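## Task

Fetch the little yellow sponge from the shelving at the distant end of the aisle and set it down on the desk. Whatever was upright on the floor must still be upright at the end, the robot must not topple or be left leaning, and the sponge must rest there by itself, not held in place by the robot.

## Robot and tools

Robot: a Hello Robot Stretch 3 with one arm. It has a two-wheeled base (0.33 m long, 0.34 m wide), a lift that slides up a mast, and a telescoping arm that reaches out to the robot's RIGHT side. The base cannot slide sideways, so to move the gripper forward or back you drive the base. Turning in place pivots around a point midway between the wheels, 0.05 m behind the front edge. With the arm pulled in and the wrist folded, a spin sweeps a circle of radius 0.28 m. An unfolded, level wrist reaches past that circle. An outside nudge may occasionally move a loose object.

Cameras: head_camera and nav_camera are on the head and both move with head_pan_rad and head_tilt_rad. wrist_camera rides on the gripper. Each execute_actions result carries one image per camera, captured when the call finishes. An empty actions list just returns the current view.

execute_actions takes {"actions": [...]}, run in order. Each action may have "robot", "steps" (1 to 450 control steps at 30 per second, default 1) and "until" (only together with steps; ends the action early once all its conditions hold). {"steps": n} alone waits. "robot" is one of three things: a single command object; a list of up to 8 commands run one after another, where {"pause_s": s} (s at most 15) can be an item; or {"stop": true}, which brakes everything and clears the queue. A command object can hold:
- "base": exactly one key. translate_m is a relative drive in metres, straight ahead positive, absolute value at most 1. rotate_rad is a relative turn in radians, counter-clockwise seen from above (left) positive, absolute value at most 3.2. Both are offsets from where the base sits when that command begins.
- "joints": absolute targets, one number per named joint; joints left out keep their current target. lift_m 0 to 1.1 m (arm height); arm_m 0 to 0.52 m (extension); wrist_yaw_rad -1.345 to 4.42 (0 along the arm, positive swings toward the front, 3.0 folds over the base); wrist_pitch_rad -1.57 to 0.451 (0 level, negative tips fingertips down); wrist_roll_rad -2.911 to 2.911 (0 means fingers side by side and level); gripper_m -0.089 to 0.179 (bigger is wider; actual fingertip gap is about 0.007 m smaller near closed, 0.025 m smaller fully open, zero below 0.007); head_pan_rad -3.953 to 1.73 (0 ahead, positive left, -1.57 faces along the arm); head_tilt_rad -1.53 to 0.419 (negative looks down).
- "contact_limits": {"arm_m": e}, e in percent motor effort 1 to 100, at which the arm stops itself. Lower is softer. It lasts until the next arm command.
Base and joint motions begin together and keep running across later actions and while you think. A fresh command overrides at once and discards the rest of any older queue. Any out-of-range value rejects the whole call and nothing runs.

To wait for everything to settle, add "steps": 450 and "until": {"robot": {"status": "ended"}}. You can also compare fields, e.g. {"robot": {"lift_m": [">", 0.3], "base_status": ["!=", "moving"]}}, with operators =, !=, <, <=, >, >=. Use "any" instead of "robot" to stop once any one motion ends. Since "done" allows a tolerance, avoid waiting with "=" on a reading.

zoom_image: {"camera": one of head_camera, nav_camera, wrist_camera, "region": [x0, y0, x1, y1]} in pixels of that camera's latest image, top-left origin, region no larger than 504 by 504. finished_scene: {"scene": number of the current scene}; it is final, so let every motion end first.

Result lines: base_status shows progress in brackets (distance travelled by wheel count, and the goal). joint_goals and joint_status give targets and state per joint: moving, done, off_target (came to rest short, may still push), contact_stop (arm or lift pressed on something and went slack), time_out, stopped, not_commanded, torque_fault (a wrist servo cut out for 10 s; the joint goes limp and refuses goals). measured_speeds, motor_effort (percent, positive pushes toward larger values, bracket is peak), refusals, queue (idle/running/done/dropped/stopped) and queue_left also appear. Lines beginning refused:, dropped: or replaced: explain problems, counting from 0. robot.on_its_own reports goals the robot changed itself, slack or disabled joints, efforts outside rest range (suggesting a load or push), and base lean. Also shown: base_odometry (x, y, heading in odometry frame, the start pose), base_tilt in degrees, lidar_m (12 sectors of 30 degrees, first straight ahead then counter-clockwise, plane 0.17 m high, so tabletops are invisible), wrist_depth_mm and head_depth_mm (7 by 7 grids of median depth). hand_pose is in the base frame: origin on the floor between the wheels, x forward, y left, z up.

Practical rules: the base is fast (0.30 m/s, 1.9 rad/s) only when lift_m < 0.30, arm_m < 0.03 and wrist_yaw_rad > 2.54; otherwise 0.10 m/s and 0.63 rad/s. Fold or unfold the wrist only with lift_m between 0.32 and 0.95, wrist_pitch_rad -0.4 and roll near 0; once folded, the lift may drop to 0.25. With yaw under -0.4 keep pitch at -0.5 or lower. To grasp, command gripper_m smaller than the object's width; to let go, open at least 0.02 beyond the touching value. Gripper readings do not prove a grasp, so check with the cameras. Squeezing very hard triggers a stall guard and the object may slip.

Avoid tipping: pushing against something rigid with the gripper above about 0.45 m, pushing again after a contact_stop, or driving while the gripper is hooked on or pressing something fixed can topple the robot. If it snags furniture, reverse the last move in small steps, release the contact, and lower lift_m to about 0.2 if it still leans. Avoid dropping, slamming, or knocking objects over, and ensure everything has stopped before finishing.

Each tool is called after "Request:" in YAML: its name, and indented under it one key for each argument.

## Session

Request:
execute_actions:
  actions: []

Scene clock: 0.00 s.
robot.base_odometry: x=+0.000 y=+0.000 heading=+0.000 (m, m, rad; robot's odometry frame)
robot.turned_by_wheels: +0.000 (rad since the last result)
robot.turned_by_imu: +0.000 (rad since the last result)
robot.base_tilt: forward=-0.7 right=-0.1 (deg)
robot.lidar_m: 1.86 0.83 0.93 0.91 2.91 2.29 1.69 1.65 0.96 0.87 0.87 1.03
robot.head_depth_mm: 1668 1666 1641 1658 1661 1633 1631 / 1894 2089 2072 2074 2053 2040 2022 / 1951 2616 2714 2699 2747 2735 2339 / 1967 2673 2668 2724 2673 2636 2311 / 1961 2614 2631 2636 2628 2608 2341 / 1967 2593 2555 2587 2577 2610 2309 / 1977 2517 2449 2496 2536 2559 2176
robot.base_status: not_commanded
robot.joint_positions: lift_m=+0.406 arm_m=+0.002 wrist_yaw_rad=+2.882 wrist_pitch_rad=-0.355 wrist_roll_rad=-0.019 gripper_m=+0.037 head_pan_rad=+0.003 head_tilt_rad=+0.002
robot.joint_goals: lift_m=+0.406 arm_m=+0.002 wrist_yaw_rad=+2.882 wrist_pitch_rad=-0.355 wrist_roll_rad=-0.019 gripper_m=+0.037 head_pan_rad=+0.003 head_tilt_rad=+0.002
robot.joint_status: lift_m=not_commanded arm_m=not_commanded wrist_yaw_rad=not_commanded wrist_pitch_rad=not_commanded wrist_roll_rad=not_commanded gripper_m=not_commanded head_pan_rad=not_commanded head_tilt_rad=not_commanded
robot.measured_speeds: translate_m=+0.000 rotate_rad=+0.000 lift_m=+0.000 arm_m=+0.000 wrist_yaw_rad=+0.000 wrist_pitch_rad=+0.000 wrist_roll_rad=+0.000 head_pan_rad=+0.000 head_tilt_rad=+0.000
robot: refusals=0 queue=idle queue_left=0
robot.motor_effort: left_wheel=+1 right_wheel=-1 lift_m=+20 arm_m=+0 wrist_yaw_rad=+0 wrist_pitch_rad=+5 wrist_roll_rad=+0 gripper_m=+0 head_pan_rad=+0 head_tilt_rad=+2 (%)
robot.hand_pose: x=+0.0383 y=+0.0771 z=+0.4326 quat_wxyz=(+0.214, +0.699, +0.036, +0.681) (m; robot's base frame)
robot.wrist_depth_mm: - - - - - 760 632 / - - 954 - - 797 685 / - - - - - 852 776 / - - - - - 886 895 / 866 - 873 832 861 828 806 / 720 - - 694 703 673 662 / 594 590 586 589 574 574 556
pictures: head_camera (sideways: a quarter turn clockwise sets it upright), nav_camera (sideways: a quarter turn counterclockwise sets it upright), wrist_camera
Images, in order (width x height): head_camera 896x504, nav_camera 672x504, wrist_camera 644x364.

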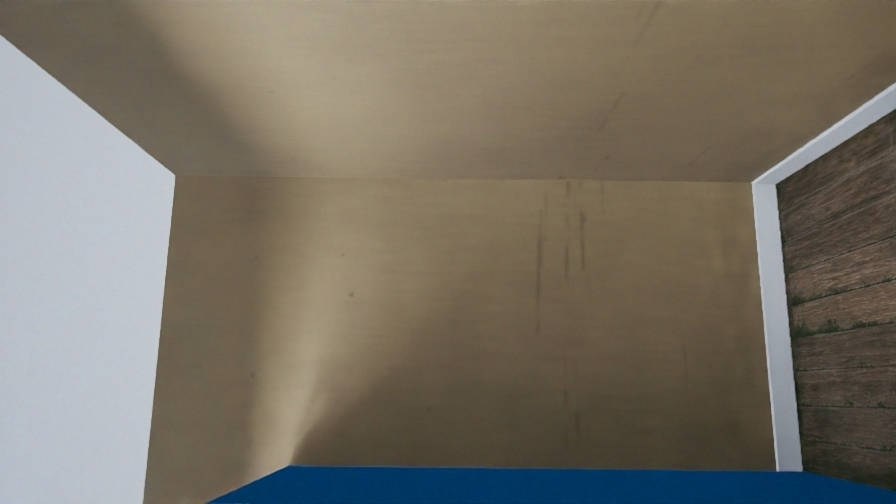

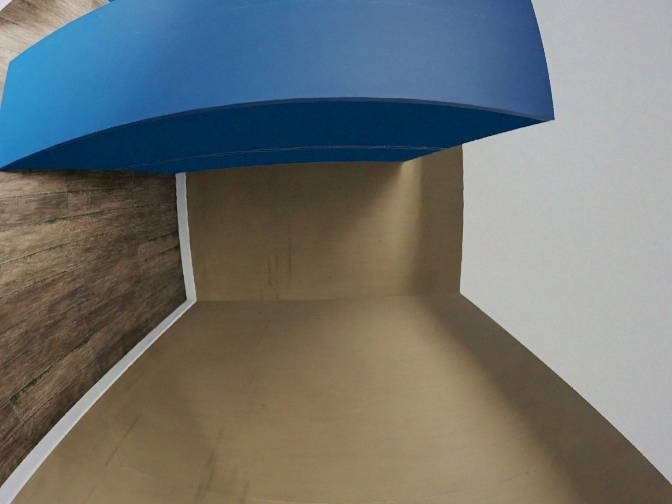

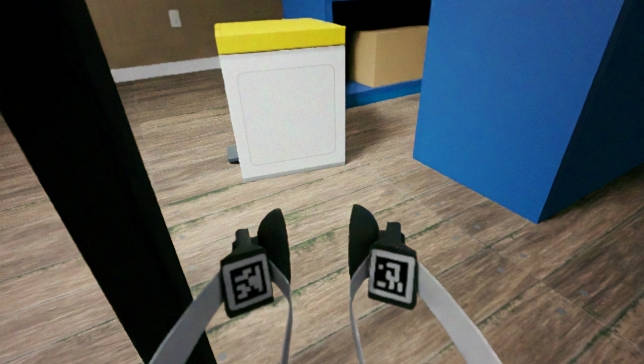

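Request:
execute_actions:
  actions:
    - {"robot":{"joints":{"head_pan_rad":1.0,"head_tilt_rad":-0.5,"lift_m":0.28}},"steps":450,"until":{"robot":{"status":"ended"}}}

Scene clock: 2.03 s.
robot.base_odometry: x=+0.000 y=+0.000 heading=+0.000 (m, m, rad; robot's odometry frame)
robot.turned_by_wheels: +0.000 (rad since the last result)
robot.turned_by_imu: +0.000 (rad since the last result)
robot.base_tilt: forward=-0.7 right=-0.1 (deg)
robot.lidar_m: 1.86 0.83 0.94 0.91 2.91 2.29 1.69 1.65 0.96 0.87 0.87 1.03
robot.head_depth_mm: 724 768 823 885 955 1046 1194 / 777 834 900 971 1061 1160 1272 / 842 907 982 1076 1185 1325 1333 / 1950 1763 2298 2148 1967 1575 1335 / 1920 1611 2261 2030 1986 1563 1339 / 1778 1704 2048 1755 1367 1228 1292 / 1305 1448 1643 1916 1328 1154 1250
robot.base_status: not_commanded
robot.joint_positions: lift_m=+0.281 arm_m=+0.002 wrist_yaw_rad=+2.882 wrist_pitch_rad=-0.356 wrist_roll_rad=-0.019 gripper_m=+0.037 head_pan_rad=+0.993 head_tilt_rad=-0.493
robot.joint_goals: lift_m=+0.280 arm_m=+0.002 wrist_yaw_rad=+2.882 wrist_pitch_rad=-0.356 wrist_roll_rad=-0.019 gripper_m=+0.037 head_pan_rad=+1.000 head_tilt_rad=-0.500
robot.joint_status: lift_m=done arm_m=not_commanded wrist_yaw_rad=not_commanded wrist_pitch_rad=not_commanded wrist_roll_rad=not_commanded gripper_m=not_commanded head_pan_rad=done head_tilt_rad=done
robot.measured_speeds: translate_m=+0.000 rotate_rad=+0.000 lift_m=+0.000 arm_m=+0.000 wrist_yaw_rad=+0.000 wrist_pitch_rad=+0.000 wrist_roll_rad=+0.000 head_pan_rad=+0.000 head_tilt_rad=+0.000
robot: refusals=0 queue=done queue_left=0
robot.motor_effort: left_wheel=+0(0) right_wheel=+0(1) lift_m=+9(21) arm_m=+0(0) wrist_yaw_rad=+1(0) wrist_pitch_rad=+5(5) wrist_roll_rad=+0(0) gripper_m=+0(0) head_pan_rad=+4(49) head_tilt_rad=-5(40) (%)
robot.hand_pose: x=+0.0383 y=+0.0771 z=+0.3075 quat_wxyz=(+0.214, +0.699, +0.036, +0.681) (m; robot's base frame)
robot.wrist_depth_mm: - - 876 901 - 777 633 / - - 930 991 - 794 684 / - - 979 - - 840 774 / 847 833 839 828 814 778 774 / 660 - 671 650 654 625 610 / 548 - - 525 529 522 510 / 465 - - 456 442 430 434
pictures: head_camera (sideways: a quarter turn clockwise sets it upright), nav_camera (sideways: a quarter turn counterclockwise sets it upright), wrist_camera
Images, in order (width x height): head_camera 896x504, nav_camera 672x504, wrist_camera 644x364.

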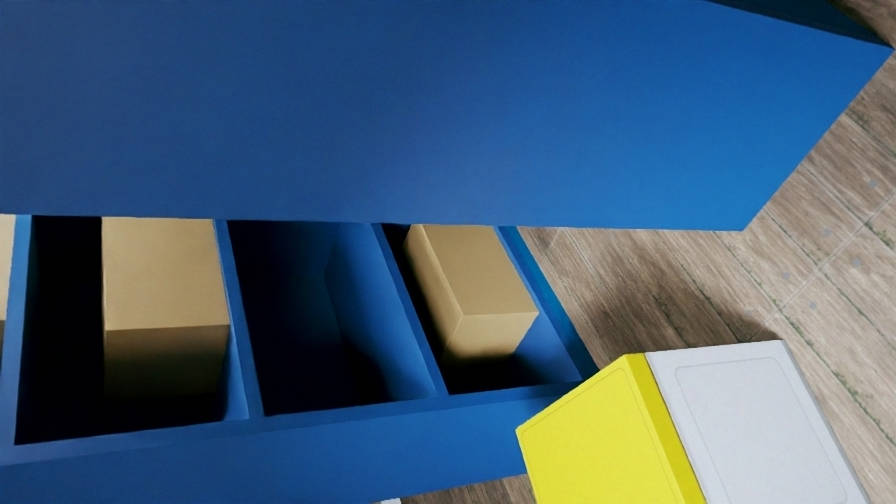

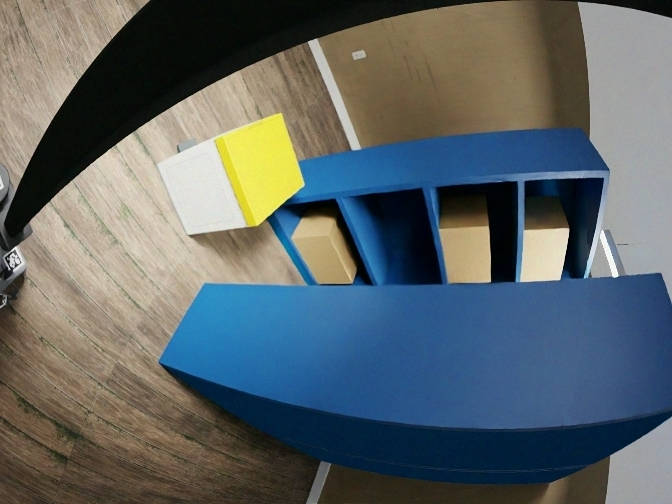

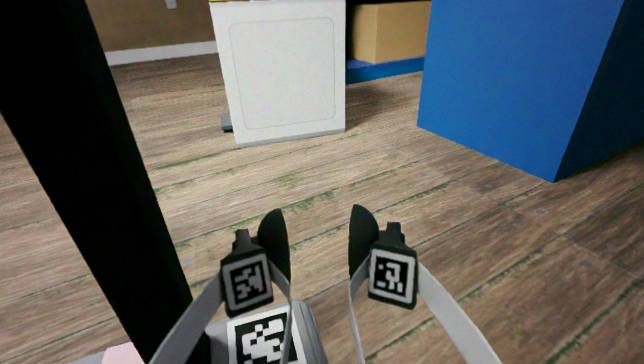

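Request:
execute_actions:
  actions:
    - {"robot":{"base":{"rotate_rad":1.6},"joints":{"head_pan_rad":0,"head_tilt_rad":-0.6}},"steps":450,"until":{"robot":{"status":"ended"}}}

Scene clock: 5.07 s.
robot.base_odometry: x=+0.000 y=+0.000 heading=+1.600 (m, m, rad; robot's odometry frame)
robot.turned_by_wheels: +1.600 (rad since the last result)
robot.turned_by_imu: +1.578 (rad since the last result)
robot.base_tilt: forward=-0.6 right=-0.1 (deg)
robot.lidar_m: 0.91 2.91 2.29 1.69 1.61 0.96 0.87 0.87 1.04 1.91 0.83 0.94
robot.head_depth_mm: 1472 1533 1605 1755 1303 1450 1250 / 2623 2861 2947 1510 1225 1384 1260 / 2602 2865 3088 1511 1237 1378 1259 / 2544 2791 3047 2321 1760 1467 1265 / 2495 2769 2997 2333 1810 1493 1264 / 2444 2673 2913 2304 1807 1485 1255 / 2435 2636 2866 2329 1819 1485 1263
robot.base_status: done (rotate_rad +1.5999 of +1.6000)
robot.joint_positions: lift_m=+0.281 arm_m=+0.002 wrist_yaw_rad=+2.882 wrist_pitch_rad=-0.356 wrist_roll_rad=-0.019 gripper_m=+0.037 head_pan_rad=+0.007 head_tilt_rad=-0.593
robot.joint_goals: lift_m=+0.280 arm_m=+0.002 wrist_yaw_rad=+2.882 wrist_pitch_rad=-0.356 wrist_roll_rad=-0.019 gripper_m=+0.037 head_pan_rad=+0.000 head_tilt_rad=-0.600
robot.joint_status: lift_m=done arm_m=not_commanded wrist_yaw_rad=not_commanded wrist_pitch_rad=not_commanded wrist_roll_rad=not_commanded gripper_m=not_commanded head_pan_rad=done head_tilt_rad=done
robot.measured_speeds: translate_m=+0.000 rotate_rad=+0.000 lift_m=+0.000 arm_m=+0.000 wrist_yaw_rad=+0.000 wrist_pitch_rad=+0.000 wrist_roll_rad=+0.000 head_pan_rad=+0.000 head_tilt_rad=+0.000
robot: refusals=0 queue=done queue_left=0
robot.motor_effort: left_wheel=-1(5) right_wheel=+2(8) lift_m=+10(10) arm_m=+0(1) wrist_yaw_rad=+0(0) wrist_pitch_rad=+5(5) wrist_roll_rad=+1(1) gripper_m=+1(0) head_pan_rad=-4(48) head_tilt_rad=-5(17) (%)
robot.hand_pose: x=+0.0383 y=+0.0771 z=+0.3075 quat_wxyz=(+0.214, +0.699, +0.036, +0.681) (m; robot's base frame)
robot.wrist_depth_mm: - - - - - - - / - - - - - - - / - - - - - - - / 863 864 849 811 809 777 770 / 675 - 656 639 662 624 625 / 550 - - 529 533 519 510 / 465 - - 458 439 438 434
pictures: head_camera (sideways: a quarter turn clockwise sets it upright), nav_camera (sideways: a quarter turn counterclockwise sets it upright), wrist_camera
Images, in order (width x height): head_camera 896x504, nav_camera 672x504, wrist_camera 644x364.

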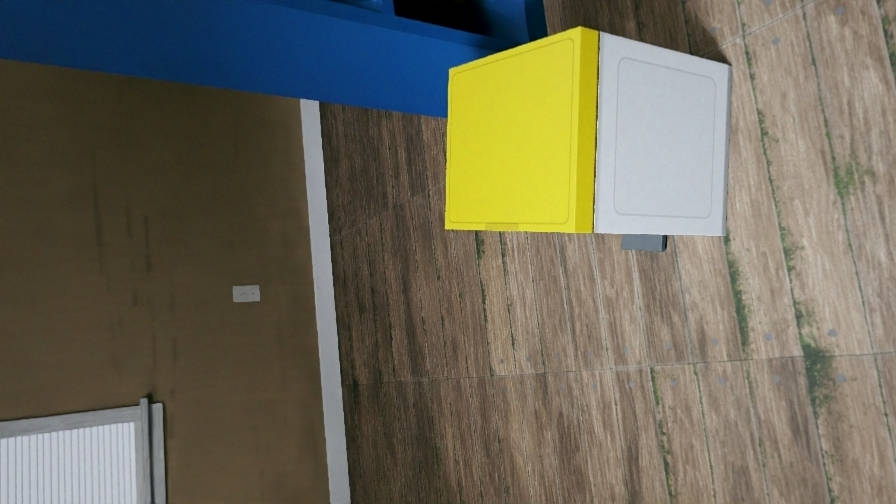

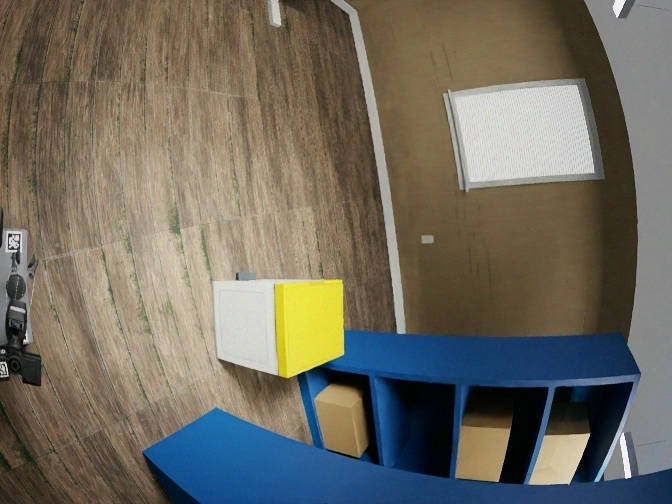

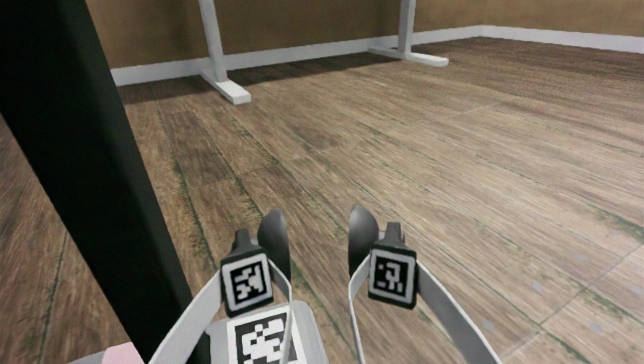

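Request:
execute_actions:
  actions:
    - {"robot":{"base":{"translate_m":0.45},"joints":{"head_pan_rad":-0.5,"head_tilt_rad":-0.7}},"steps":450,"until":{"robot":{"status":"ended"}}}

Scene clock: 11.20 s.
robot.base_odometry: x=-0.013 y=+0.450 heading=+1.600 (m, m, rad; robot's odometry frame)
robot.turned_by_wheels: +0.000 (rad since the last result)
robot.turned_by_imu: -0.002 (rad since the last result)
robot.base_tilt: forward=-0.7 right=-0.1 (deg)
robot.lidar_m: 0.46 2.47 2.11 1.75 1.76 1.45 1.31 1.31 1.56 0.70 0.70 0.47
robot.head_depth_mm: 1286 1721 1863 1976 1649 1237 1198 / 1167 1880 1708 1857 1643 1386 1206 / 1208 1840 1604 1736 1657 1012 1180 / 991 1099 1284 1489 1072 936 1136 / 1043 1187 1378 1610 1070 904 1010 / 1199 1426 2427 2043 1076 905 1014 / 2241 2468 2602 2014 1561 1360 1197
robot.base_status: done (translate_m +0.4500 of +0.4500)
robot.joint_positions: lift_m=+0.281 arm_m=+0.002 wrist_yaw_rad=+2.882 wrist_pitch_rad=-0.356 wrist_roll_rad=-0.019 gripper_m=+0.037 head_pan_rad=-0.493 head_tilt_rad=-0.692
robot.joint_goals: lift_m=+0.280 arm_m=+0.002 wrist_yaw_rad=+2.882 wrist_pitch_rad=-0.356 wrist_roll_rad=-0.019 gripper_m=+0.037 head_pan_rad=-0.500 head_tilt_rad=-0.700
robot.joint_status: lift_m=done arm_m=not_commanded wrist_yaw_rad=not_commanded wrist_pitch_rad=not_commanded wrist_roll_rad=not_commanded gripper_m=not_commanded head_pan_rad=done head_tilt_rad=done
robot.measured_speeds: translate_m=+0.000 rotate_rad=+0.000 lift_m=+0.000 arm_m=+0.000 wrist_yaw_rad=+0.000 wrist_pitch_rad=+0.000 wrist_roll_rad=+0.000 head_pan_rad=+0.000 head_tilt_rad=+0.000
robot: refusals=0 queue=done queue_left=0
robot.motor_effort: left_wheel=-1(6) right_wheel=+1(7) lift_m=+10(10) arm_m=+0(0) wrist_yaw_rad=+0(0) wrist_pitch_rad=+5(5) wrist_roll_rad=+0(0) gripper_m=-1(1) head_pan_rad=-4(37) head_tilt_rad=-6(20) (%)
robot.hand_pose: x=+0.0383 y=+0.0771 z=+0.3075 quat_wxyz=(+0.214, +0.699, +0.036, +0.681) (m; robot's base frame)
robot.wrist_depth_mm: - - - - - - - / - - - - - - - / - - - - - - - / 886 839 835 832 801 784 766 / 666 - 670 642 669 621 624 / 559 - - 538 535 517 507 / 461 - - 454 441 444 434
pictures: head_camera (sideways: a quarter turn clockwise sets it upright), nav_camera (sideways: a quarter turn counterclockwise sets it upright), wrist_camera
Images, in order (width x height): head_camera 896x504, nav_camera 672x504, wrist_camera 644x364.

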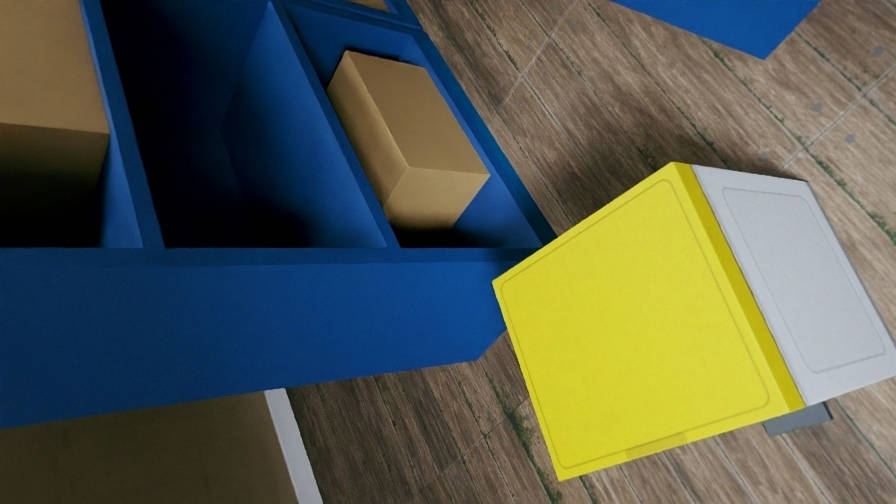

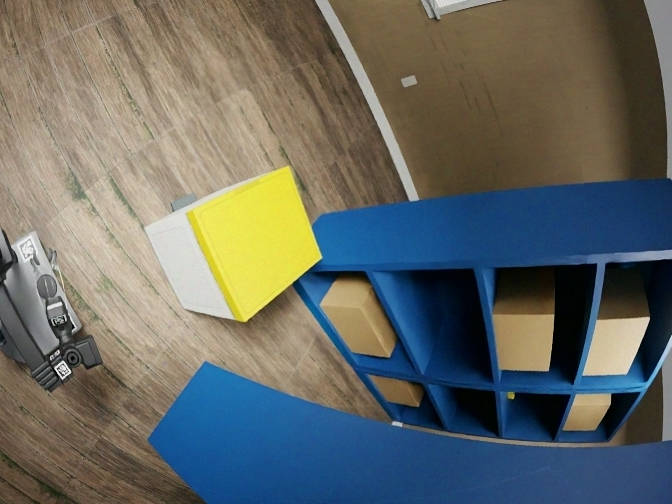

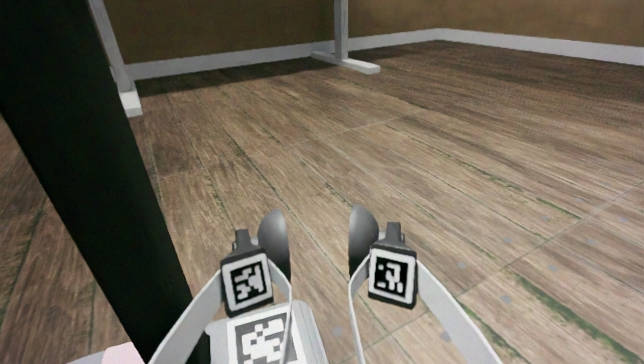

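Request:
execute_actions:
  actions:
    - {"robot":[{"base":{"rotate_rad":-0.98},"joints":{"head_pan_rad":-0.3,"head_tilt_rad":-0.9}},{"base":{"translate_m":0.3}},{"joints":{"lift_m":0.32}},{"base":{"translate_m":0.3}}],"steps":450,"until":{"robot":{"status":"ended"}}}

Scene clock: 22.93 s.
robot.base_odometry: x=+0.475 y=+0.798 heading=+0.620 (m, m, rad; robot's odometry frame)
robot.turned_by_wheels: -0.980 (rad since the last result)
robot.turned_by_imu: -0.971 (rad since the last result)
robot.base_tilt: forward=-0.7 right=+0.0 (deg)
robot.lidar_m: 1.22 0.81 0.35 0.17 0.20 2.36 2.33 1.67 1.53 0.24 0.15 0.15
robot.head_depth_mm: - - - - - 302 438 / - - - - - 303 460 / - - - - - 312 485 / - - - - - 320 512 / - - - - - 1223 1117 / - - - 1616 1439 1268 1130 / - 1624 1681 1625 1445 1276 1138
robot.base_status: done (translate_m +0.3000 of +0.3000)
robot.joint_positions: lift_m=+0.319 arm_m=+0.002 wrist_yaw_rad=+2.882 wrist_pitch_rad=-0.356 wrist_roll_rad=-0.019 gripper_m=+0.037 head_pan_rad=-0.307 head_tilt_rad=-0.890
robot.joint_goals: lift_m=+0.320 arm_m=+0.002 wrist_yaw_rad=+2.882 wrist_pitch_rad=-0.356 wrist_roll_rad=-0.019 gripper_m=+0.037 head_pan_rad=-0.300 head_tilt_rad=-0.900
robot.joint_status: lift_m=done arm_m=not_commanded wrist_yaw_rad=not_commanded wrist_pitch_rad=not_commanded wrist_roll_rad=not_commanded gripper_m=not_commanded head_pan_rad=done head_tilt_rad=done
robot.measured_speeds: translate_m=+0.000 rotate_rad=+0.000 lift_m=+0.000 arm_m=+0.000 wrist_yaw_rad=+0.000 wrist_pitch_rad=+0.000 wrist_roll_rad=+0.000 head_pan_rad=+0.000 head_tilt_rad=+0.000
robot: refusals=0 queue=done queue_left=0
robot.motor_effort: left_wheel=+4(14) right_wheel=-3(7) lift_m=+29(26) arm_m=+0(1) wrist_yaw_rad=+0(0) wrist_pitch_rad=+5(5) wrist_roll_rad=+1(0) gripper_m=+0(0) head_pan_rad=+3(22) head_tilt_rad=-6(30) (%)
robot.hand_pose: x=+0.0383 y=+0.0771 z=+0.3463 quat_wxyz=(+0.214, +0.699, +0.036, +0.681) (m; robot's base frame)
robot.wrist_depth_mm: - 190 226 457 979 985 961 / - 200 233 477 - 902 674 / - 221 240 514 - 843 706 / - 246 248 551 793 789 762 / 334 - 266 582 719 687 665 / 388 - - 542 576 568 558 / 476 430 334 489 481 485 480
pictures: head_camera (sideways: a quarter turn clockwise sets it upright), nav_camera (sideways: a quarter turn counterclockwise sets it upright), wrist_camera
Images, in order (width x height): head_camera 896x504, nav_camera 672x504, wrist_camera 644x364.

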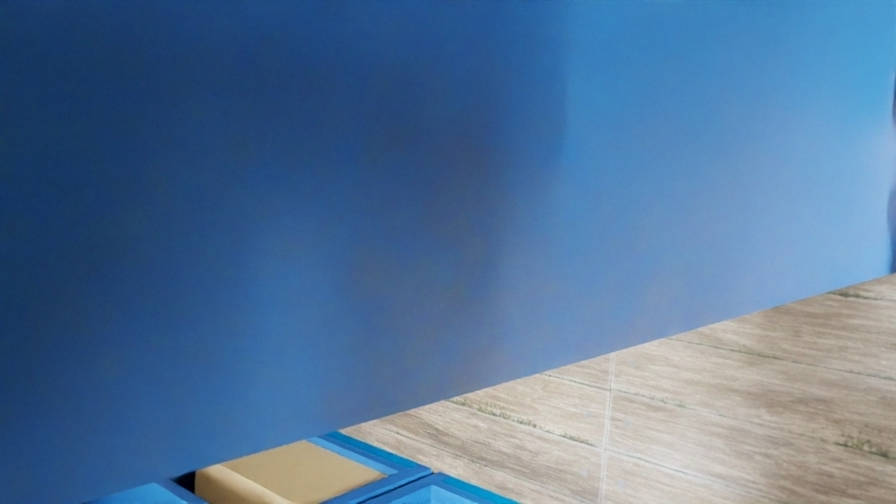

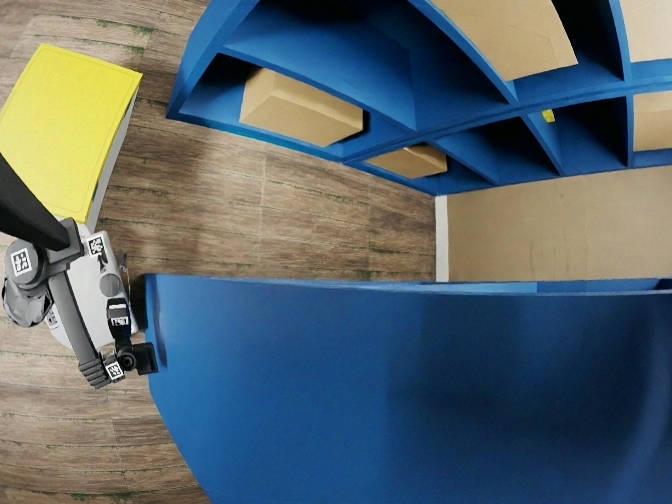

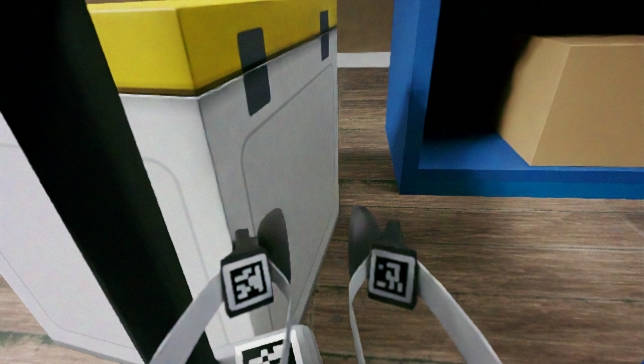

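Request:
execute_actions:
  actions:
    - {"robot":[{"joints":{"lift_m":0.28}},{"base":{"translate_m":-0.33}},{"base":{"rotate_rad":1.12},"joints":{"head_pan_rad":0,"head_tilt_rad":-0.9}},{"base":{"translate_m":0.2}},{"joints":{"lift_m":0.32}},{"base":{"translate_m":0.3}}],"steps":450,"until":{"robot":{"status":"ended"}}}

Scene clock: 37.97 s.
robot.base_odometry: x=+0.122 y=+1.100 heading=+1.740 (m, m, rad; robot's odometry frame)
robot.turned_by_wheels: +1.120 (rad since the last result)
robot.turned_by_imu: +1.103 (rad since the last result)
robot.base_tilt: forward=-0.7 right=-0.1 (deg)
robot.lidar_m: - - 0.15 2.13 2.55 2.00 1.90 0.63 0.52 0.20 0.15 -
robot.head_depth_mm: 1740 2029 1928 1215 1160 1134 1084 / 1722 1999 1951 1647 1436 818 735 / 1705 1992 1965 1643 1426 821 733 / 1705 1978 1959 1660 1432 820 732 / 1701 1955 1941 1655 1427 820 732 / 1681 1944 1970 1647 1442 1268 1116 / 1671 1939 1983 1666 1437 1270 1134
robot.base_status: done (translate_m +0.3000 of +0.3000)
robot.joint_positions: lift_m=+0.319 arm_m=+0.002 wrist_yaw_rad=+2.900 wrist_pitch_rad=-0.359 wrist_roll_rad=-0.019 gripper_m=+0.037 head_pan_rad=-0.007 head_tilt_rad=-0.891
robot.joint_goals: lift_m=+0.320 arm_m=+0.002 wrist_yaw_rad=+2.900 wrist_pitch_rad=-0.359 wrist_roll_rad=-0.019 gripper_m=+0.037 head_pan_rad=+0.000 head_tilt_rad=-0.900
robot.joint_status: lift_m=done arm_m=not_commanded wrist_yaw_rad=not_commanded wrist_pitch_rad=not_commanded wrist_roll_rad=not_commanded gripper_m=not_commanded head_pan_rad=done head_tilt_rad=done
robot.measured_speeds: translate_m=+0.000 rotate_rad=+0.000 lift_m=+0.000 arm_m=+0.000 wrist_yaw_rad=+0.000 wrist_pitch_rad=+0.000 wrist_roll_rad=+0.000 head_pan_rad=+0.000 head_tilt_rad=+0.000
robot: refusals=0 queue=done queue_left=0
robot.motor_effort: left_wheel=+1(11) right_wheel=+4(25) lift_m=+29(32) arm_m=-1(1) wrist_yaw_rad=-12(12) wrist_pitch_rad=+6(6) wrist_roll_rad=+0(0) gripper_m=+4(5) head_pan_rad=+4(28) head_tilt_rad=-5(9) (%)
robot.hand_pose: x=+0.0342 y=+0.0778 z=+0.3456 quat_wxyz=(+0.209, +0.699, +0.044, +0.682) (m; robot's base frame)
robot.wrist_depth_mm: - - - - 112 72 54 / - - - - 117 73 53 / - - - - 123 76 54 / 933 - 947 884 129 78 56 / 729 - 743 692 125 81 57 / 601 - - 561 118 83 58 / 510 493 517 504 169 84 60
pictures: head_camera (sideways: a quarter turn clockwise sets it upright), nav_camera (sideways: a quarter turn counterclockwise sets it upright), wrist_camera
Images, in order (width x height): head_camera 896x504, nav_camera 672x504, wrist_camera 644x364.

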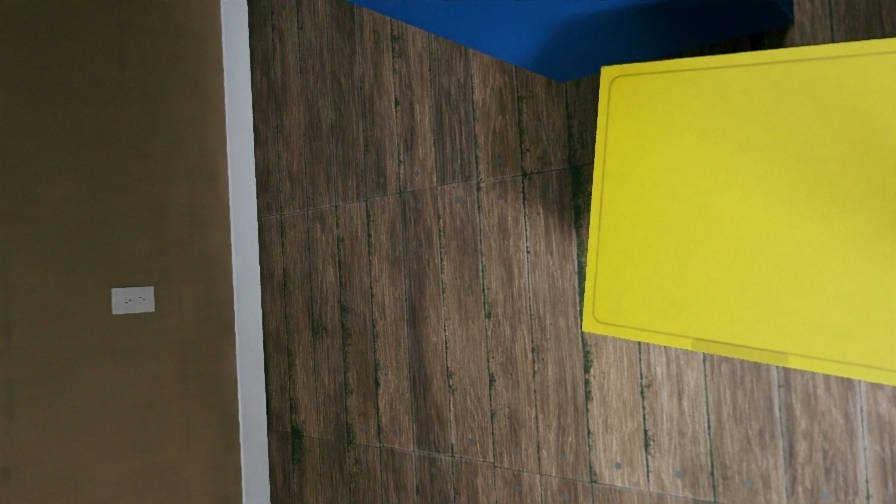

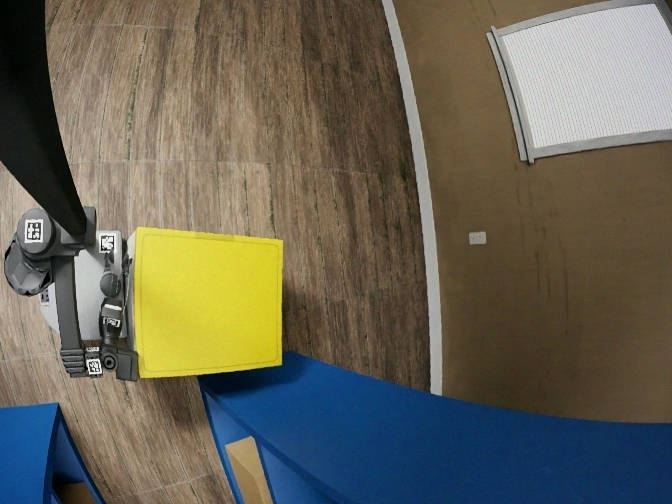

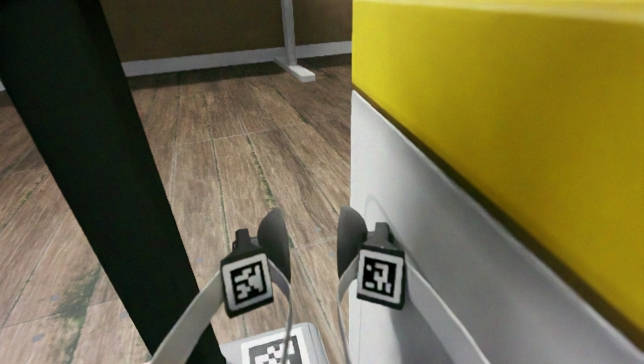

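Request:
execute_actions:
  actions:
    - {"robot":[{"base":{"translate_m":0.22},"joints":{"wrist_yaw_rad":3.08}},{"joints":{"lift_m":0.28}},{"base":{"translate_m":-0.26}},{"base":{"rotate_rad":-1.62},"joints":{"head_tilt_rad":-0.5}}],"steps":450,"until":{"robot":{"status":"ended"}}}

Scene clock: 47.47 s.
robot.base_odometry: x=+0.129 y=+1.060 heading=+0.120 (m, m, rad; robot's odometry frame)
robot.turned_by_wheels: -1.620 (rad since the last result)
robot.turned_by_imu: -1.601 (rad since the last result)
robot.base_tilt: forward=-0.7 right=-0.1 (deg)
robot.lidar_m: 0.85 0.53 0.33 0.31 0.32 2.45 2.13 2.13 1.98 1.87 0.66 0.50
robot.head_depth_mm: 1105 1211 968 748 799 767 779 / 1100 1198 1051 1394 1032 1098 1188 / 1879 1544 1393 1463 1616 1501 1320 / 1947 2123 2314 2469 1999 1591 1318 / 1921 2104 2297 2477 2011 1585 1327 / 1922 2072 2257 2412 2008 1590 1316 / 1855 1954 2112 1425 1518 1406 1262
robot.base_status: done (rotate_rad -1.6199 of -1.6200)
robot.joint_positions: lift_m=+0.281 arm_m=+0.002 wrist_yaw_rad=+3.080 wrist_pitch_rad=-0.359 wrist_roll_rad=-0.019 gripper_m=+0.037 head_pan_rad=-0.007 head_tilt_rad=-0.507
robot.joint_goals: lift_m=+0.280 arm_m=+0.002 wrist_yaw_rad=+3.080 wrist_pitch_rad=-0.359 wrist_roll_rad=-0.019 gripper_m=+0.037 head_pan_rad=+0.000 head_tilt_rad=-0.500
robot.joint_status: lift_m=done arm_m=not_commanded wrist_yaw_rad=done wrist_pitch_rad=not_commanded wrist_roll_rad=not_commanded gripper_m=not_commanded head_pan_rad=done head_tilt_rad=done
robot.measured_speeds: translate_m=+0.000 rotate_rad=+0.000 lift_m=+0.000 arm_m=+0.000 wrist_yaw_rad=+0.000 wrist_pitch_rad=+0.000 wrist_roll_rad=+0.000 head_pan_rad=+0.000 head_tilt_rad=+0.000
robot: refusals=0 queue=done queue_left=0
robot.motor_effort: left_wheel=+2(8) right_wheel=-2(10) lift_m=+10(28) arm_m=-1(1) wrist_yaw_rad=+0(12) wrist_pitch_rad=+6(6) wrist_roll_rad=+0(0) gripper_m=+0(4) head_pan_rad=+3(3) head_tilt_rad=+4(34) (%)
robot.hand_pose: x=-0.0070 y=+0.0841 z=+0.3068 quat_wxyz=(+0.147, +0.692, +0.106, +0.698) (m; robot's base frame)
robot.wrist_depth_mm: - - 311 317 330 474 433 / - - 333 341 362 508 466 / - - 362 374 389 544 647 / 870 864 407 412 431 603 623 / 664 656 - 458 488 584 595 / 550 544 - 512 518 511 502 / 460 478 - - 447 433 432
pictures: head_camera (sideways: a quarter turn clockwise sets it upright), nav_camera (sideways: a quarter turn counterclockwise sets it upright), wrist_camera
Images, in order (width x height): head_camera 896x504, nav_camera 672x504, wrist_camera 644x364.

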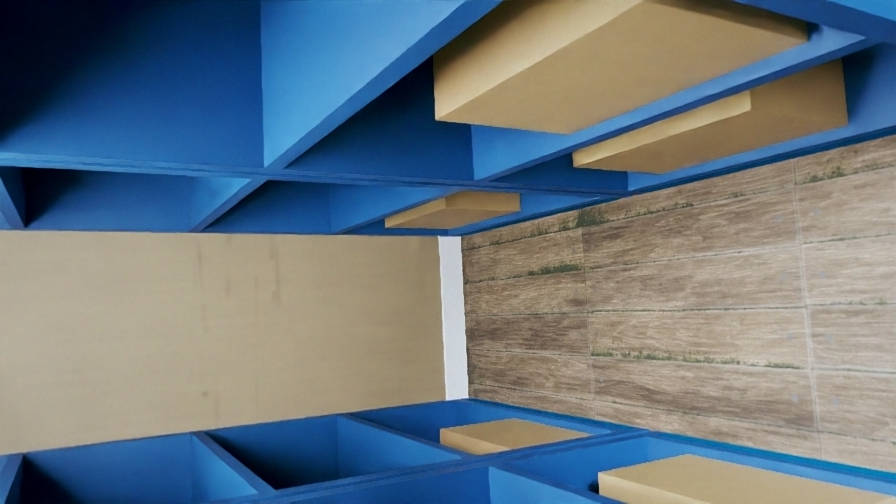

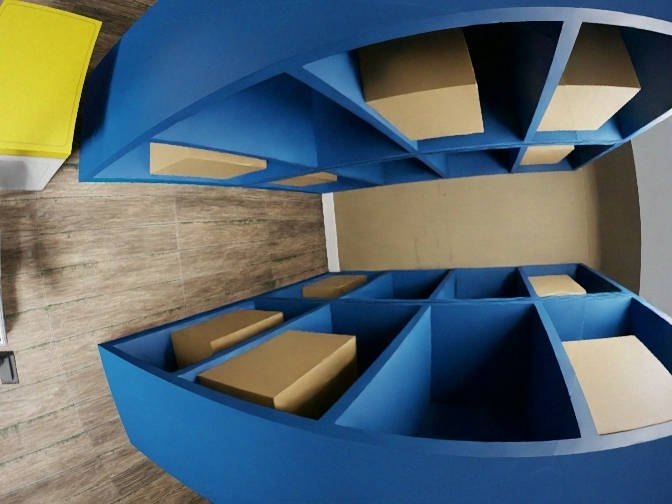

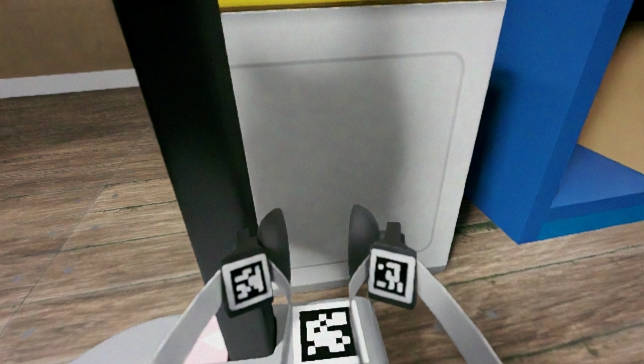

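Request:
execute_actions:
  actions:
    - {"robot":[{"base":{"rotate_rad":-3.085},"joints":{"head_pan_rad":-3.14,"head_tilt_rad":-0.5}},{"base":{"translate_m":-0.9}}],"steps":450,"until":{"robot":{"status":"ended"}}}

Scene clock: 55.67 s.
robot.base_odometry: x=+1.015 y=+1.218 heading=-2.965 (m, m, rad; robot's odometry frame)
robot.turned_by_wheels: -3.085 (rad since the last result)
robot.turned_by_imu: -3.050 (rad since the last result)
robot.base_tilt: forward=-0.7 right=+0.0 (deg)
robot.lidar_m: 2.99 0.52 0.30 0.28 0.29 0.39 1.02 0.52 0.38 0.37 0.38 0.57
robot.head_depth_mm: 1122 1226 978 1441 1182 942 873 / 1152 1228 1353 1459 1323 1316 1278 / 1168 1266 1393 1538 1731 1590 1334 / 1168 1270 1394 1540 1720 1597 1333 / 1175 1268 1395 1542 1728 1594 1323 / 1163 1266 1375 1512 1691 1556 1325 / 1140 1237 1321 1443 1222 1203 1151
robot.base_status: done (translate_m -0.9000 of -0.9000)
robot.joint_positions: lift_m=+0.281 arm_m=+0.002 wrist_yaw_rad=+3.080 wrist_pitch_rad=-0.359 wrist_roll_rad=-0.019 gripper_m=+0.037 head_pan_rad=-3.133 head_tilt_rad=-0.506
robot.joint_goals: lift_m=+0.280 arm_m=+0.002 wrist_yaw_rad=+3.080 wrist_pitch_rad=-0.359 wrist_roll_rad=-0.019 gripper_m=+0.037 head_pan_rad=-3.140 head_tilt_rad=-0.500
robot.joint_status: lift_m=done arm_m=not_commanded wrist_yaw_rad=done wrist_pitch_rad=not_commanded wrist_roll_rad=not_commanded gripper_m=not_commanded head_pan_rad=done head_tilt_rad=done
robot.measured_speeds: translate_m=+0.000 rotate_rad=+0.000 lift_m=+0.000 arm_m=+0.000 wrist_yaw_rad=+0.000 wrist_pitch_rad=+0.000 wrist_roll_rad=+0.000 head_pan_rad=+0.000 head_tilt_rad=+0.000
robot: refusals=0 queue=done queue_left=0
robot.motor_effort: left_wheel=+2(8) right_wheel=-2(10) lift_m=+10(10) arm_m=-2(1) wrist_yaw_rad=+0(1) wrist_pitch_rad=+6(6) wrist_roll_rad=+0(0) gripper_m=+0(0) head_pan_rad=-3(50) head_tilt_rad=+4(7) (%)
robot.hand_pose: x=-0.0070 y=+0.0840 z=+0.3068 quat_wxyz=(+0.147, +0.692, +0.106, +0.698) (m; robot's base frame)
robot.wrist_depth_mm: 534 625 661 668 699 656 467 / 359 323 325 328 334 677 472 / 314 325 336 347 366 697 488 / 353 354 372 380 407 622 487 / 451 388 - 420 469 506 484 / 434 423 - 447 473 481 500 / 435 433 - - 445 442 435
pictures: head_camera (sideways: a quarter turn clockwise sets it upright), nav_camera (sideways: a quarter turn counterclockwise sets it upright), wrist_camera
Images, in order (width x height): head_camera 896x504, nav_camera 672x504, wrist_camera 644x364.

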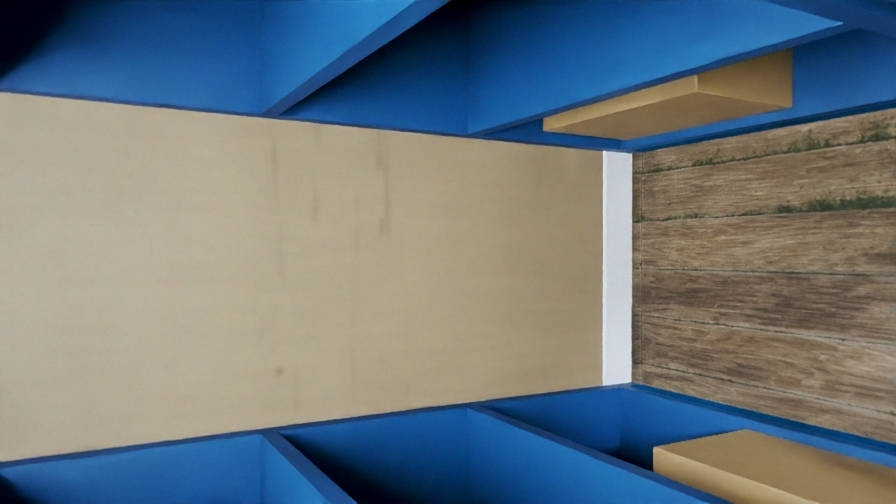

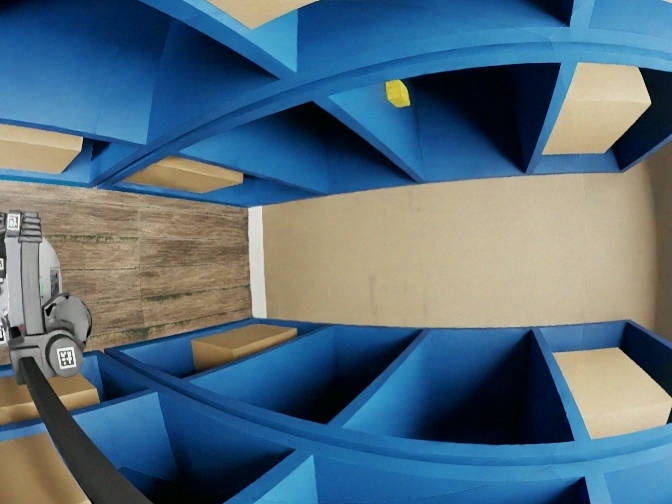

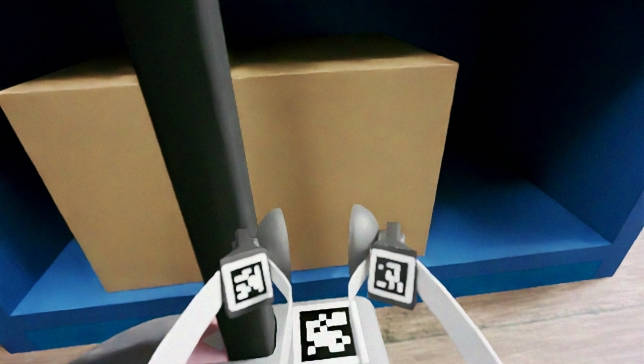

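Request:
execute_actions:
  actions:
    - {"robot":[{"base":{"translate_m":-0.7},"joints":{"head_pan_rad":-1.57,"head_tilt_rad":-0.35}}],"steps":450,"until":{"robot":{"status":"ended"}}}
    - {"robot":{"joints":{"lift_m":0.9}},"steps":450,"until":{"robot":{"status":"ended"}}}

Scene clock: 66.53 s.
robot.base_odometry: x=+1.704 y=+1.341 heading=-2.965 (m, m, rad; robot's odometry frame)
robot.turned_by_wheels: +0.000 (rad since the last result)
robot.turned_by_imu: -0.001 (rad since the last result)
robot.base_tilt: forward=-0.6 right=+0.0 (deg)
robot.lidar_m: 1.17 0.37 0.32 0.70 0.33 0.37 0.68 0.70 0.40 0.38 0.39 0.58
robot.head_depth_mm: 592 726 775 811 571 448 852 / 592 721 769 810 600 448 850 / 595 723 774 810 597 447 850 / 595 720 769 804 597 448 851 / 598 722 771 807 595 446 849 / 598 721 768 803 596 446 836 / 579 661 660 659 579 446 661
robot.base_status: done (translate_m -0.7000 of -0.7000)
robot.joint_positions: lift_m=+0.899 arm_m=+0.002 wrist_yaw_rad=+3.080 wrist_pitch_rad=-0.359 wrist_roll_rad=-0.019 gripper_m=+0.037 head_pan_rad=-1.577 head_tilt_rad=-0.359
robot.joint_goals: lift_m=+0.900 arm_m=+0.002 wrist_yaw_rad=+3.080 wrist_pitch_rad=-0.359 wrist_roll_rad=-0.019 gripper_m=+0.037 head_pan_rad=-1.570 head_tilt_rad=-0.350
robot.joint_status: lift_m=done arm_m=not_commanded wrist_yaw_rad=done wrist_pitch_rad=not_commanded wrist_roll_rad=not_commanded gripper_m=not_commanded head_pan_rad=done head_tilt_rad=done
robot.measured_speeds: translate_m=+0.000 rotate_rad=+0.000 lift_m=+0.000 arm_m=+0.000 wrist_yaw_rad=+0.000 wrist_pitch_rad=+0.000 wrist_roll_rad=+0.000 head_pan_rad=+0.000 head_tilt_rad=+0.000
robot: refusals=0 queue=done queue_left=0
robot.motor_effort: left_wheel=+3(5) right_wheel=-2(9) lift_m=+29(30) arm_m=-1(1) wrist_yaw_rad=+0(0) wrist_pitch_rad=+6(6) wrist_roll_rad=+0(0) gripper_m=-1(0) head_pan_rad=+3(52) head_tilt_rad=+7(26) (%)
robot.hand_pose: x=-0.0070 y=+0.0840 z=+0.9256 quat_wxyz=(+0.147, +0.692, +0.106, +0.698) (m; robot's base frame)
robot.wrist_depth_mm: 609 601 491 441 407 299 291 / 259 269 275 285 291 309 317 / 736 758 777 794 577 354 605 / 771 828 865 916 597 382 660 / 782 805 - 781 558 420 674 / 664 656 - 644 524 483 608 / 559 550 - 537 550 548 699
pictures: head_camera (sideways: a quarter turn clockwise sets it upright), nav_camera (sideways: a quarter turn counterclockwise sets it upright), wrist_camera
Images, in order (width x height): head_camera 896x504, nav_camera 672x504, wrist_camera 644x364.

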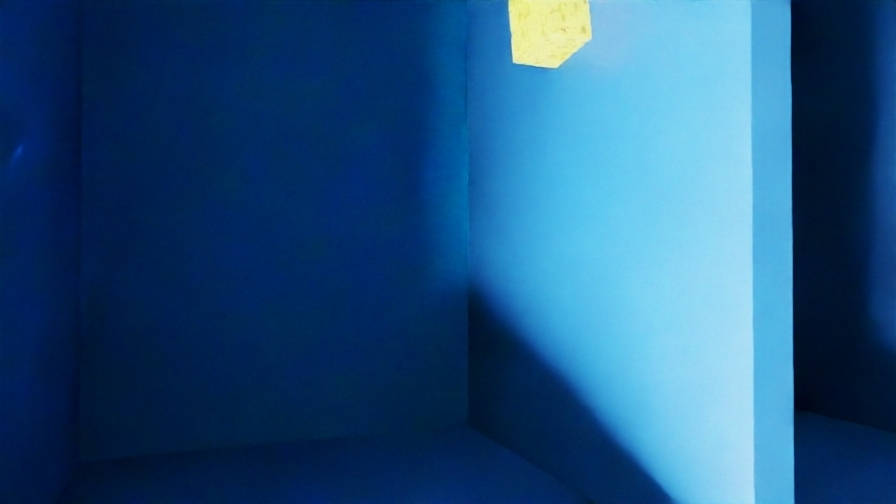

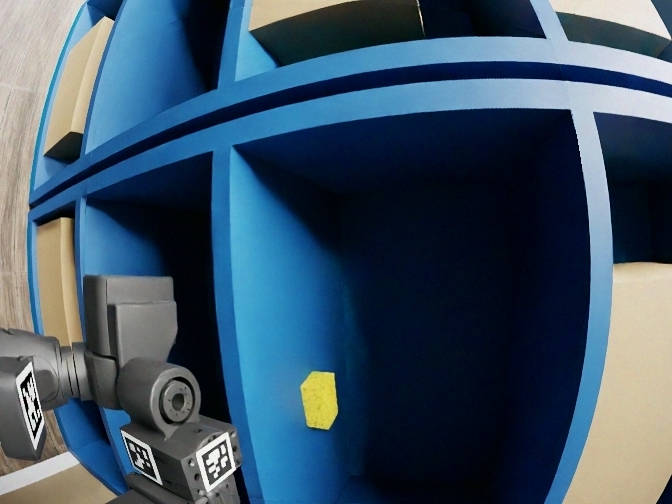

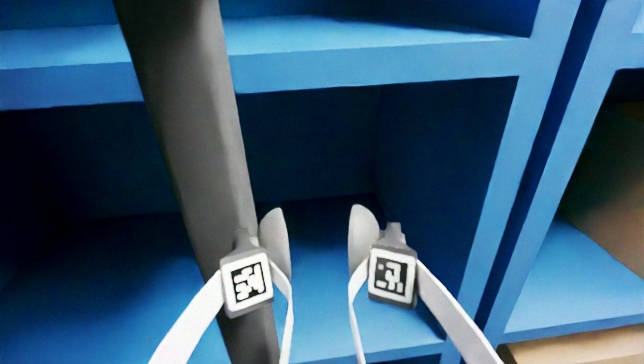

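Request:
execute_actions:
  actions:
    - {"robot":[{"base":{"translate_m":-0.22},"joints":{"lift_m":0.94}},{"joints":{"wrist_yaw_rad":0.0,"gripper_m":0.13}}],"steps":450,"until":{"robot":{"status":"ended"}}}

Scene clock: 79.23 s.
robot.base_odometry: x=+1.921 y=+1.380 heading=-2.965 (m, m, rad; robot's odometry frame)
robot.turned_by_wheels: +0.000 (rad since the last result)
robot.turned_by_imu: +0.378 (rad since the last result)
robot.base_tilt: forward=-1.0 right=-0.8 (deg)
robot.lidar_m: 0.43 0.45 0.25 0.25 0.31 0.52 0.52 0.61 0.40 0.40 0.49 0.97
robot.head_depth_mm: 539 721 767 804 614 458 - / 539 751 795 831 614 457 836 / 538 776 823 865 615 467 - / 537 806 860 888 615 493 896 / 537 746 783 803 614 514 862 / 537 617 644 669 614 684 769 / 488 528 547 566 566 593 643
robot.base_status: done (translate_m -0.2200 of -0.2200)
robot.joint_positions: lift_m=+0.940 arm_m=+0.002 wrist_yaw_rad=-0.017 wrist_pitch_rad=-0.401 wrist_roll_rad=-0.011 gripper_m=+0.130 head_pan_rad=-1.577 head_tilt_rad=-0.359
robot.joint_goals: lift_m=+0.940 arm_m=+0.002 wrist_yaw_rad=+0.000 wrist_pitch_rad=-0.401 wrist_roll_rad=-0.011 gripper_m=+0.130 head_pan_rad=-1.570 head_tilt_rad=-0.350
robot.joint_status: lift_m=done arm_m=not_commanded wrist_yaw_rad=done wrist_pitch_rad=not_commanded wrist_roll_rad=not_commanded gripper_m=done head_pan_rad=done head_tilt_rad=done
robot.measured_speeds: translate_m=+0.000 rotate_rad=+0.000 lift_m=+0.000 arm_m=+0.000 wrist_yaw_rad=-0.010 wrist_pitch_rad=+0.000 wrist_roll_rad=+0.000 head_pan_rad=+0.000 head_tilt_rad=+0.000
robot: refusals=0 queue=done queue_left=0
robot.motor_effort: left_wheel=-2(9) right_wheel=-1(16) lift_m=+24(32) arm_m=+1(1) wrist_yaw_rad=+12(66) wrist_pitch_rad=+20(22) wrist_roll_rad=-2(3) gripper_m=-4(85) head_pan_rad=+4(4) head_tilt_rad=+6(5) (%)
robot.hand_pose: x=-0.0255 y=-0.3733 z=+0.9562 quat_wxyz=(+0.696, +0.136, -0.690, -0.146) (m; robot's base frame)
robot.wrist_depth_mm: 282 356 490 550 512 449 256 / 284 328 327 310 298 275 261 / 245 224 214 206 200 193 187 / 294 349 207 184 167 155 146 / 331 377 600 794 745 162 152 / 538 360 641 664 662 - 646 / 625 459 562 570 563 554 545
pictures: head_camera (sideways: a quarter turn clockwise sets it upright), nav_camera (sideways: a quarter turn counterclockwise sets it upright), wrist_camera
Images, in order (width x height): head_camera 896x504, nav_camera 672x504, wrist_camera 644x364.

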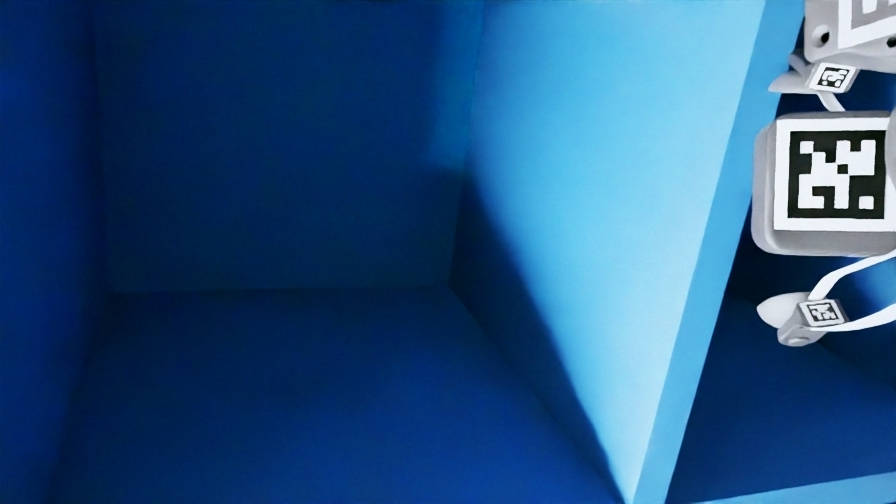

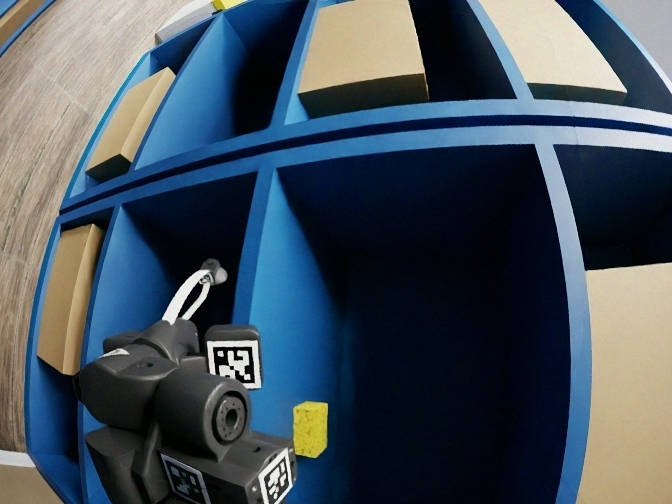

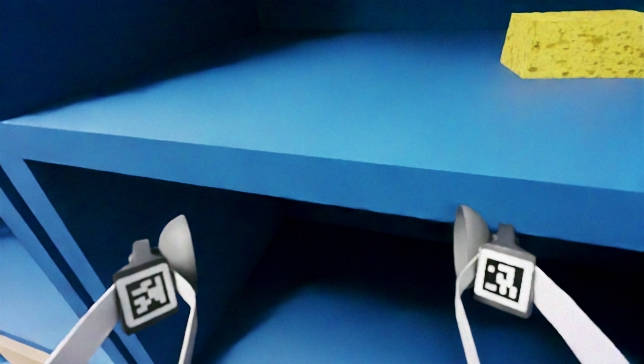

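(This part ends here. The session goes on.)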